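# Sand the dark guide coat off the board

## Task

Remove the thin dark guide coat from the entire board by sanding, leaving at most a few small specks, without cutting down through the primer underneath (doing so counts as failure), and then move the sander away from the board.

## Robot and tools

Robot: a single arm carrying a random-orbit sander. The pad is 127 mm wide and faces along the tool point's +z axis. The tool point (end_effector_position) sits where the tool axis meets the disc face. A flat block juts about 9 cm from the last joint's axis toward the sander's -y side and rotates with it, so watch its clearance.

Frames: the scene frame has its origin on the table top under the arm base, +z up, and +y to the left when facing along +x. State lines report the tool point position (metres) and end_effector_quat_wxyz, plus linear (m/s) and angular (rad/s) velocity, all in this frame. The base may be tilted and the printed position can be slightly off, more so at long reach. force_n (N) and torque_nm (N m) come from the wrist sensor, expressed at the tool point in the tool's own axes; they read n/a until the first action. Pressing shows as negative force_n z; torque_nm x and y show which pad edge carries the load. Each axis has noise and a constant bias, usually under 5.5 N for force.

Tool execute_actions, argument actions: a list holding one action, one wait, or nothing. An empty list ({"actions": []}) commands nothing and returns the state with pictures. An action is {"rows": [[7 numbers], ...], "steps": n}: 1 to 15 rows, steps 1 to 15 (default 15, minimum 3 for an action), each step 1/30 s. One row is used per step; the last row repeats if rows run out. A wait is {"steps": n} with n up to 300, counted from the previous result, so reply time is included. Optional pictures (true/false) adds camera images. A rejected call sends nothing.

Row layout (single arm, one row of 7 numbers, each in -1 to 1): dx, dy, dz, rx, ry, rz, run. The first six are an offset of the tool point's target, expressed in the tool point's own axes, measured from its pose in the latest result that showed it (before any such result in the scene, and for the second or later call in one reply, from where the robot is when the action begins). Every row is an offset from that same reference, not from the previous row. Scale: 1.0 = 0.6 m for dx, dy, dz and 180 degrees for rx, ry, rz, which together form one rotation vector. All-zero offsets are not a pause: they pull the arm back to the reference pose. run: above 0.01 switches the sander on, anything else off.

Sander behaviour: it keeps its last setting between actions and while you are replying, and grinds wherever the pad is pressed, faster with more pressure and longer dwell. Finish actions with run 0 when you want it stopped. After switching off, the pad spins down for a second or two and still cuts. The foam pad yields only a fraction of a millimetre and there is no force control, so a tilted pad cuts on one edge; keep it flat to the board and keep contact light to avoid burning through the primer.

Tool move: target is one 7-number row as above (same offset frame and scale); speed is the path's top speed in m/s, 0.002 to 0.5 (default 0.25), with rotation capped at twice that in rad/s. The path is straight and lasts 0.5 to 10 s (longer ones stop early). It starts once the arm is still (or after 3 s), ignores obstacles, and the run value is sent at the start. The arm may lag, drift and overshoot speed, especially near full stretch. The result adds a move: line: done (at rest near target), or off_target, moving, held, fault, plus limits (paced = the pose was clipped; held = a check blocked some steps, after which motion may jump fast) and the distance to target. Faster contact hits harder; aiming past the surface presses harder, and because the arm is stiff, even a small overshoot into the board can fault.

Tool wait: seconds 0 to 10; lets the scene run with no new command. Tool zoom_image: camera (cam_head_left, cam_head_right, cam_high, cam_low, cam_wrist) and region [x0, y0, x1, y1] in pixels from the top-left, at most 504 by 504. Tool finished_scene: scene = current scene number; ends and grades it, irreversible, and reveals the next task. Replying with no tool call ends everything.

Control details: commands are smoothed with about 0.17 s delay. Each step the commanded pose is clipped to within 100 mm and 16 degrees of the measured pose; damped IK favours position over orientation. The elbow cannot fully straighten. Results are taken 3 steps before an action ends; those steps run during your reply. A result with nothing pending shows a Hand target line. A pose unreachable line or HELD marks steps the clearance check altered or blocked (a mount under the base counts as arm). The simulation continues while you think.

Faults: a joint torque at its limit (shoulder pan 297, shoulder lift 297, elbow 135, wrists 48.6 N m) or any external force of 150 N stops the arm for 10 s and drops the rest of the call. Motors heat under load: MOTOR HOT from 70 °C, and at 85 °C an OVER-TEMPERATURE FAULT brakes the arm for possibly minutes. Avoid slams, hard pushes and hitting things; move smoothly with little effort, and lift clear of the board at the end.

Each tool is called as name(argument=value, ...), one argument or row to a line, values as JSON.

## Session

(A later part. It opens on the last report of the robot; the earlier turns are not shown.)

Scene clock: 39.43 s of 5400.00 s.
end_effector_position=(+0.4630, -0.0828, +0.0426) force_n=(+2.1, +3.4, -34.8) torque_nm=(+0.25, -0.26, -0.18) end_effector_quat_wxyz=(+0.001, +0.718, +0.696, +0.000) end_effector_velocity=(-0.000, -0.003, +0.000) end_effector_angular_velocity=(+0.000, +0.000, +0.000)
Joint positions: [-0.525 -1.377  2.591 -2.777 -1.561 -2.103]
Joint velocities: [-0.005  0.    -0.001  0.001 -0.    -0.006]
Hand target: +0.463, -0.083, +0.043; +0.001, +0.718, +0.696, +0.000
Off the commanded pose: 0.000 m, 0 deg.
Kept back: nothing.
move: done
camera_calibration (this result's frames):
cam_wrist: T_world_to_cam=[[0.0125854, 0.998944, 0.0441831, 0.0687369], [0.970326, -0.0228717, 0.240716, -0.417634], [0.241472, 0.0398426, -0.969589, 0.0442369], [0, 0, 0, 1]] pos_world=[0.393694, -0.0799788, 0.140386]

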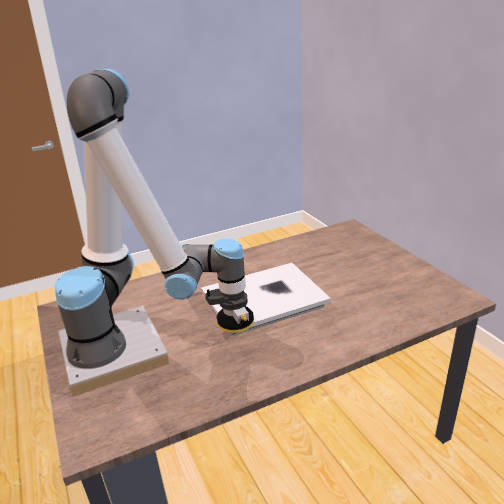

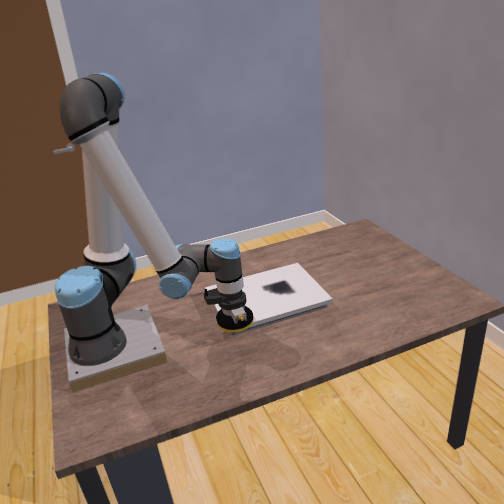

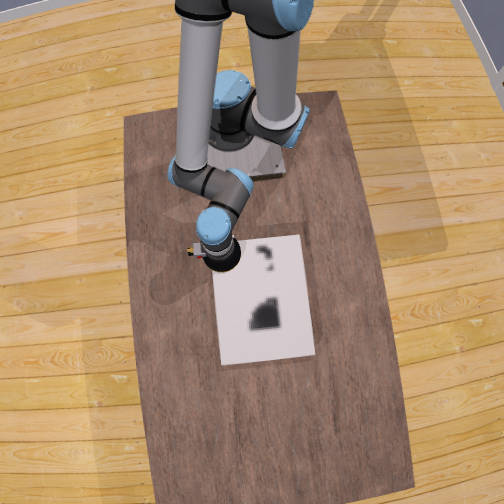

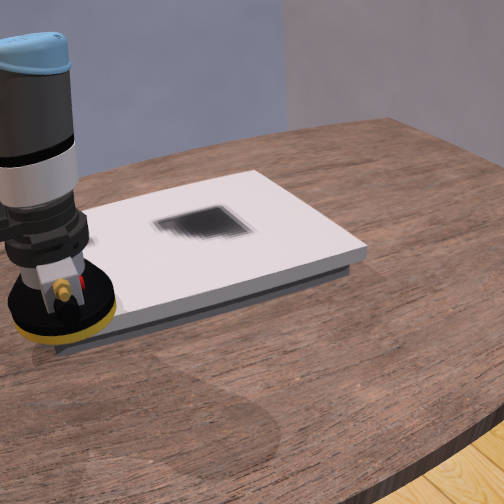

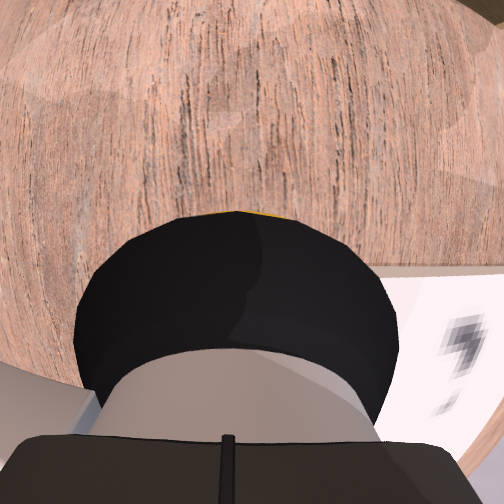

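execute_actions(
  actions=[
    {"steps": 18},
  ],
)

move(
  target=[0.242, 0.05, 0.0003, 0, 0, 0, 1],
  speed=0.1,
)

move(
  target=[-0.037, 0.317, 0.0005, 0, 0, 0, 1],
  speed=0.1,
)

execute_actions(
  actions=[
    {"steps": 60},
  ],
)

move(
  target=[0.2, -0.1, -0.25, 0, 0, 0, 0],
  speed=0.3,
)

Scene clock: 40.03 s of 5400.00 s.
end_effector_position=(+0.4630, -0.0830, +0.0426) force_n=(+8.0, +10.9, -29.6) torque_nm=(+0.68, -1.01, -0.12) end_effector_quat_wxyz=(+0.001, +0.718, +0.696, +0.000) end_effector_velocity=(-0.000, -0.000, +0.000) end_effector_angular_velocity=(-0.002, +0.001, +0.000)
Joint positions: [-0.526 -1.377  2.591 -2.777 -1.56  -2.103]
Joint velocities: [ 0.    -0.    -0.     0.    -0.002 -0.   ]
Hand target: +0.463, -0.083, +0.043; +0.001, +0.718, +0.696, +0.000
Off the commanded pose: 0.000 m, 0 deg.
Kept back: nothing.
Steps of this call (steps 1 to 18: nothing new was sent). Readings (end_effector_position | what the end effector reports):
1: (+0.4630, -0.0828, +0.0426) | force_n=(-4.4, -1.9, -33.3) torque_nm=(-0.82, +1.16, -0.12)
2: (+0.4629, -0.0829, +0.0426) | force_n=(+1.2, +3.8, -40.6) torque_nm=(+0.92, +0.18, -0.24)
4: (+0.4629, -0.0830, +0.0426) | force_n=(+3.5, -4.8, -42.5) torque_nm=(-0.02, +0.02, -0.10)
8: (+0.4630, -0.0830, +0.0426) | force_n=(-3.6, -8.3, -44.7) torque_nm=(-0.83, +1.29, -0.13)
18: the state above

Scene clock: 42.23 s of 5400.00 s.
end_effector_position=(+0.4973, +0.0610, +0.0427) force_n=(+2.8, +9.1, -40.9) torque_nm=(-0.03, -0.31, -0.17) end_effector_quat_wxyz=(+0.001, +0.718, +0.696, +0.001) end_effector_velocity=(+0.000, +0.003, -0.000) end_effector_angular_velocity=(+0.001, +0.001, +0.000)
Joint positions: [-0.203 -1.347  2.535 -2.756 -1.558 -1.78 ]
Joint velocities: [ 0.006  0.001 -0.002  0.002  0.     0.006]
Hand target: +0.497, +0.061, +0.043; +0.001, +0.718, +0.696, +0.001
Off the commanded pose: 0.000 m, 0 deg.
Kept back: nothing.
move: done
camera_calibration (this result's frames):
cam_wrist: T_world_to_cam=[[0.0124883, 0.998936, 0.044384, -0.0752231], [0.970157, -0.0228542, 0.241399, -0.447621], [0.242157, 0.0400448, -0.96941, 0.0298963], [0, 0, 0, 1]] pos_world=[0.427962, 0.0637159, 0.140376]

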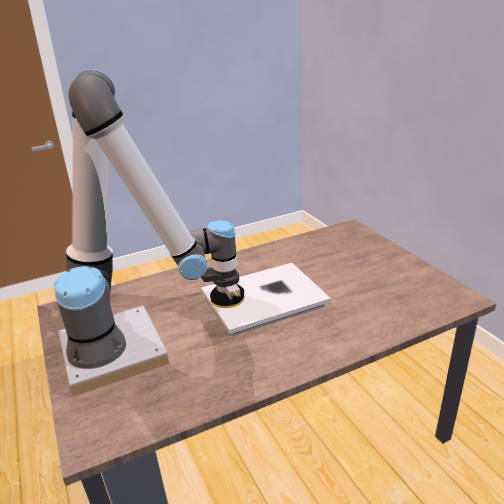

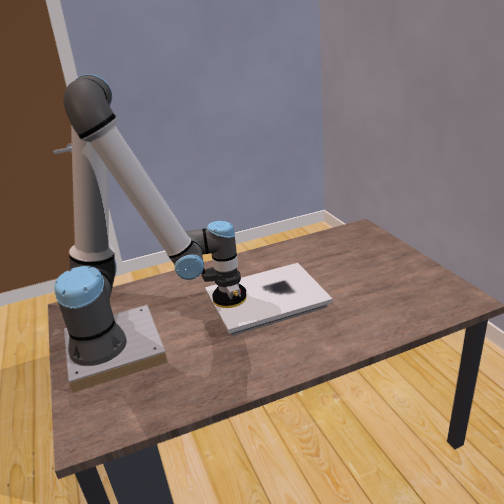

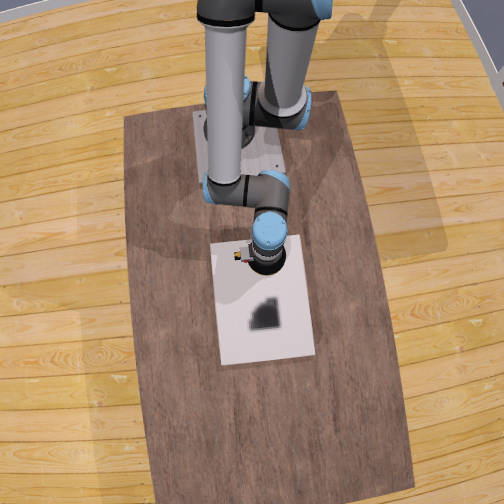

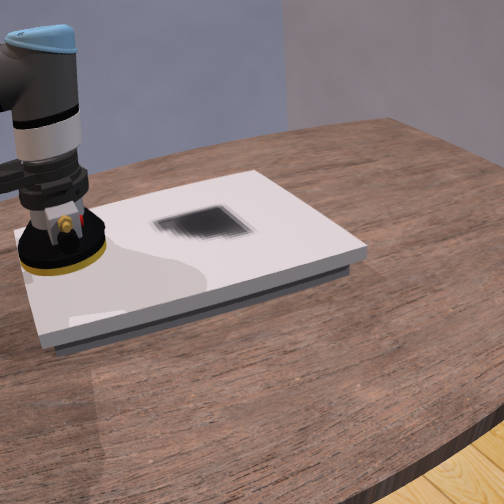

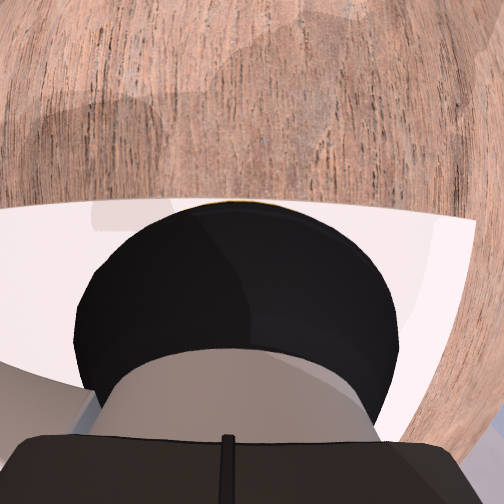

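Scene clock: 44.87 s of 5400.00 s.
end_effector_position=(+0.6865, +0.0335, +0.0430) force_n=(-0.4, +2.1, -57.0) torque_nm=(+1.00, -0.50, -0.09) end_effector_quat_wxyz=(+0.001, +0.718, +0.696, +0.001) end_effector_velocity=(+0.003, -0.000, +0.000) end_effector_angular_velocity=(-0.000, -0.002, +0.000)
Joint positions: [-0.175 -1.145  2.18  -2.603 -1.558 -1.753]
Joint velocities: [ 0.     0.003 -0.006  0.001  0.     0.   ]
Hand target: +0.687, +0.033, +0.043; +0.001, +0.718, +0.696, +0.001
Off the commanded pose: 0.000 m, 0 deg.
Kept back: nothing.
move: done
camera_calibration (this result's frames):
cam_wrist: T_world_to_cam=[[0.0125167, 0.998939, 0.0443097, -0.0501983], [0.970138, -0.0228668, 0.241472, -0.631892], [0.242229, 0.0399641, -0.969396, -0.0145752], [0, 0, 0, 1]] pos_world=[0.617182, 0.0362782, 0.140679]

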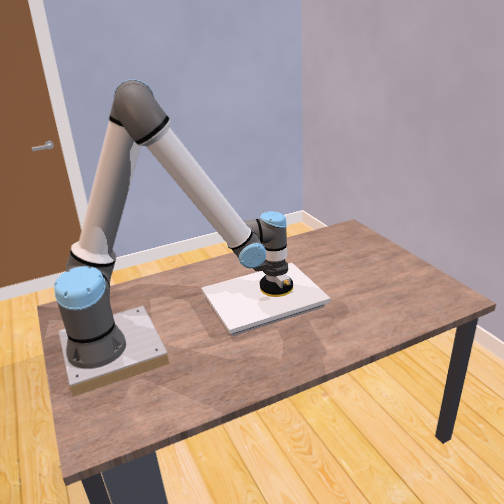

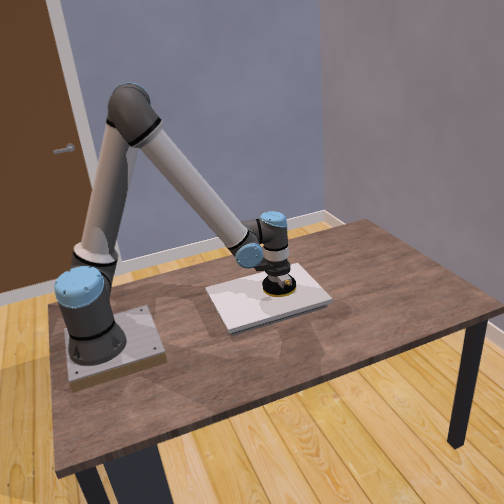

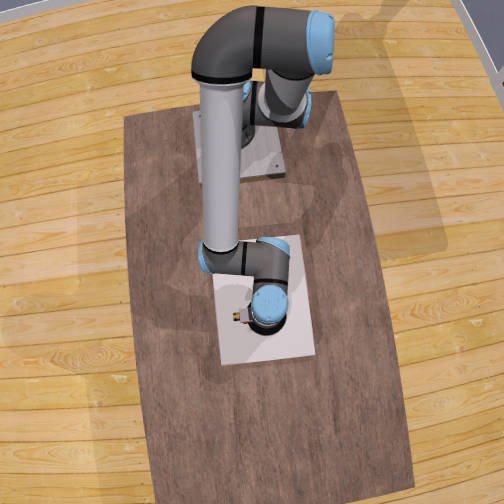

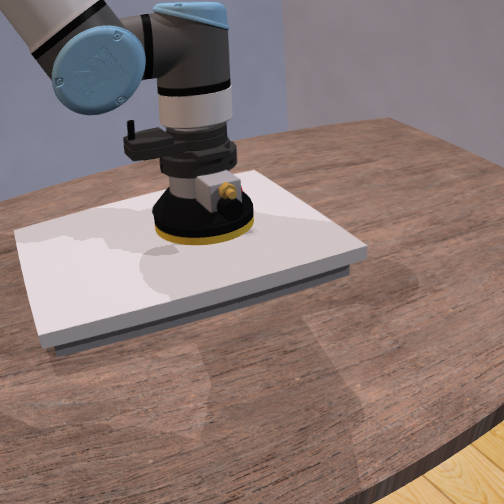

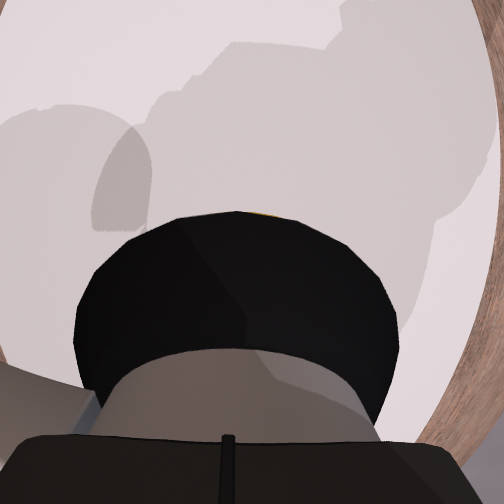

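Scene clock: 46.87 s of 5400.00 s.
end_effector_position=(+0.6868, +0.0335, +0.0429) force_n=(-9.0, -3.0, -53.5) torque_nm=(-0.27, +1.72, -0.11) end_effector_quat_wxyz=(+0.001, +0.718, +0.696, +0.001) end_effector_velocity=(-0.000, -0.000, -0.000) end_effector_angular_velocity=(-0.001, +0.000, -0.000)
Joint positions: [-0.175 -1.145  2.179 -2.603 -1.558 -1.753]
Joint velocities: [-0.     0.     0.     0.    -0.001  0.   ]
Hand target: +0.687, +0.033, +0.043; +0.001, +0.718, +0.696, +0.001
Off the commanded pose: 0.000 m, 0 deg.
Kept back: nothing.
Steps of this call (steps 1 to 60: nothing new was sent). Readings (end_effector_position | what the end effector reports):
1: (+0.6866, +0.0335, +0.0430) | force_n=(-8.5, -9.6, -55.5) torque_nm=(-0.71, +1.57, -0.30)
2: (+0.6867, +0.0335, +0.0430) | force_n=(+4.8, +6.6, -45.9) torque_nm=(-0.29, -0.60, -0.02)
4: (+0.6867, +0.0335, +0.0429) | force_n=(-11.3, -5.1, -53.5) torque_nm=(-0.35, +2.06, +0.04)
8: (+0.6868, +0.0335, +0.0429) | force_n=(+10.1, +3.6, -41.1) torque_nm=(-0.49, -1.51, +0.02)
60: the state above

Scene clock: 48.47 s of 5400.00 s.
end_effector_position=(+0.6300, +0.1550, +0.1927) force_n=(-3.7, +1.4, +0.9) torque_nm=(+0.33, +0.47, +0.09) end_effector_quat_wxyz=(+0.001, +0.718, +0.696, +0.001) end_effector_velocity=(-0.000, +0.002, +0.002) end_effector_angular_velocity=(+0.001, -0.001, -0.000)
Joint positions: [-0.002 -1.431  2.179 -2.319 -1.558 -1.579]
Joint velocities: [ 0.002 -0.003 -0.001  0.002  0.001  0.002]
Hand target: +0.630, +0.155, +0.193; +0.001, +0.718, +0.696, +0.001
Off the commanded pose: 0.000 m, 0 deg.
Kept back: nothing.
move: done
camera_calibration (this result's frames):
cam_wrist: T_world_to_cam=[[0.0124928, 0.998934, 0.0444457, -0.177489], [0.970077, -0.0228867, 0.241717, -0.610475], [0.242477, 0.040096, -0.969328, 0.139192], [0, 0, 0, 1]] pos_world=[0.560674, 0.157747, 0.290374]

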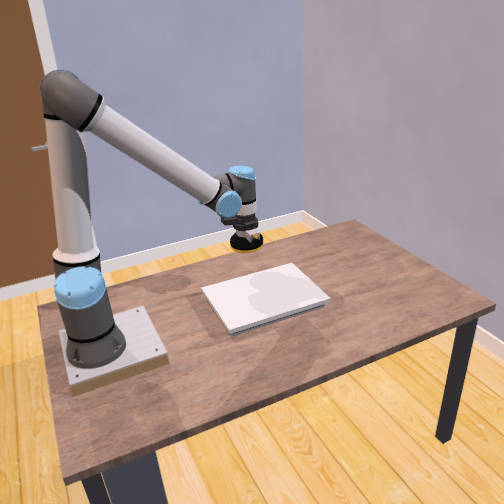

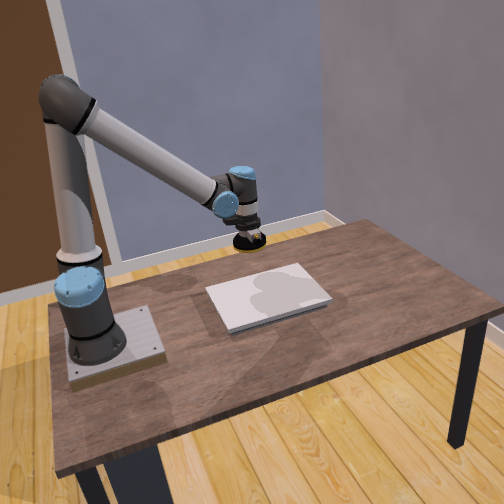

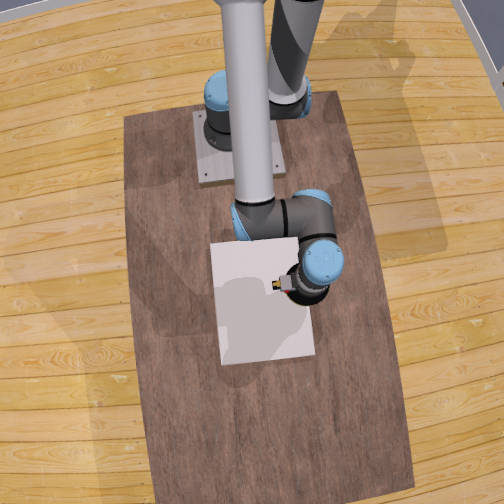

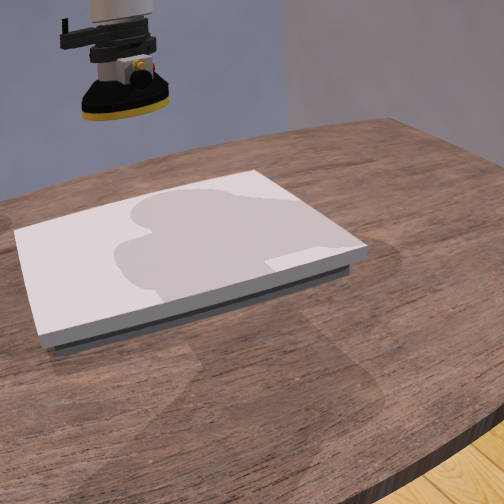

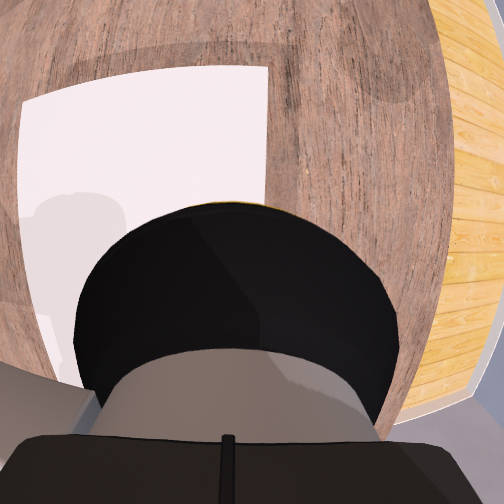

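The board looks clean apart from the arm's shadow. I'll lift further clear and check closely.

move(
  target=[0.05, -0.07, -0.25, 0, 0, 0, 0],
  speed=0.35,
)

zoom_image(
  camera="cam_low",
  region=[0, 150, 400, 370],
)

Scene clock: 49.87 s of 5400.00 s.
end_effector_position=(+0.5885, +0.1861, +0.3423) force_n=(-2.0, -3.1, -1.3) torque_nm=(-0.39, +0.33, -0.06) end_effector_quat_wxyz=(+0.001, +0.718, +0.696, +0.001) end_effector_velocity=(-0.000, +0.001, +0.002) end_effector_angular_velocity=(+0.001, -0.000, -0.000)
Joint positions: [ 0.045 -1.647  2.086 -2.011 -1.558 -1.533]
Joint velocities: [ 0.001 -0.003 -0.002  0.004  0.001  0.001]
Hand target: +0.588, +0.186, +0.343; +0.001, +0.718, +0.696, +0.001
Off the commanded pose: 0.000 m, 0 deg.
Kept back: nothing.
move: done
camera_calibration (this result's frames):
cam_wrist: T_world_to_cam=[[0.0124806, 0.998926, 0.0446184, -0.214756], [0.970042, -0.0229225, 0.241855, -0.605686], [0.242618, 0.0402632, -0.969286, 0.292958], [0, 0, 0, 1]] pos_world=[0.519145, 0.188846, 0.44003]

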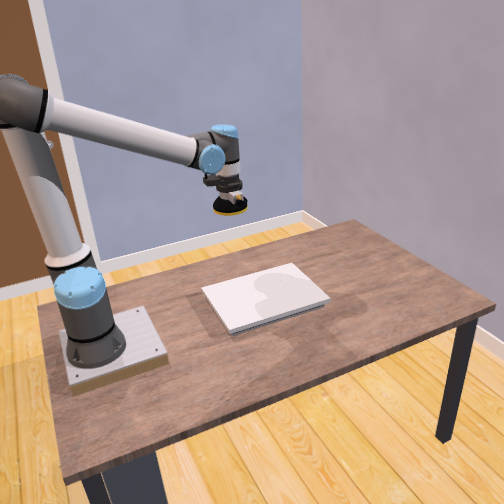

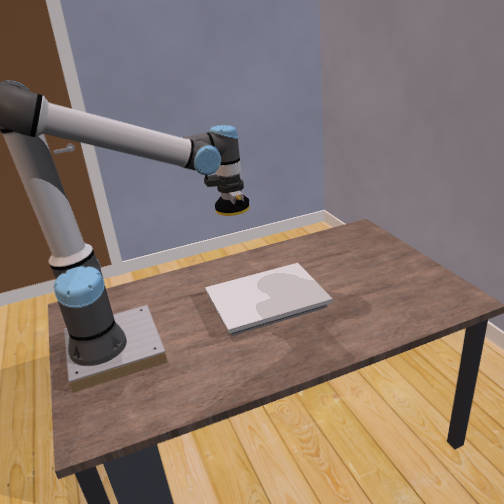

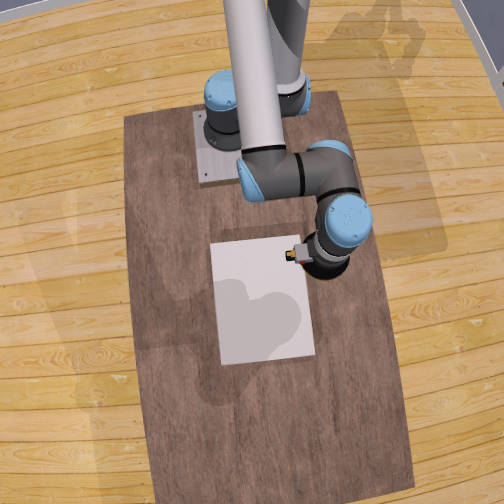

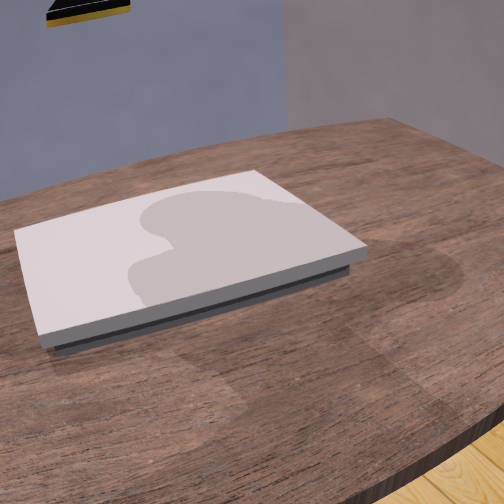

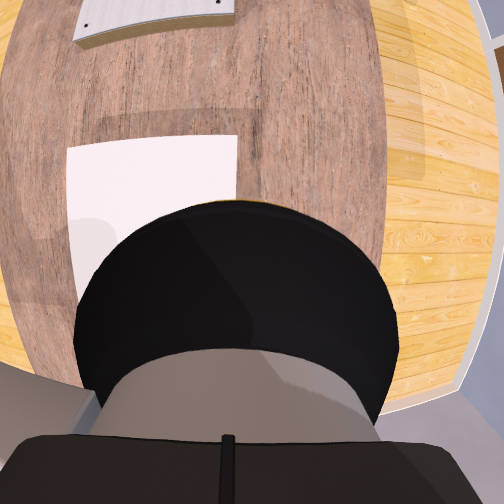

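Region (0, 150, 400, 370) of cam_low's 504x504 image, scaled by 1.260, with more detail than that image has; it fills the top 277 rows of this view, and the rest is white.

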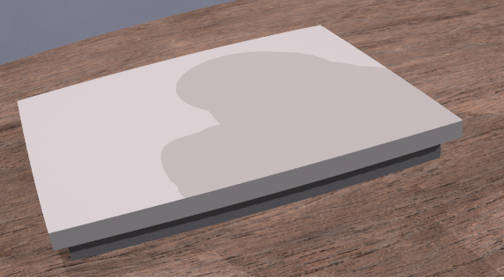

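finished_scene(
  scene=2,
)

The scene is finished: the task was done.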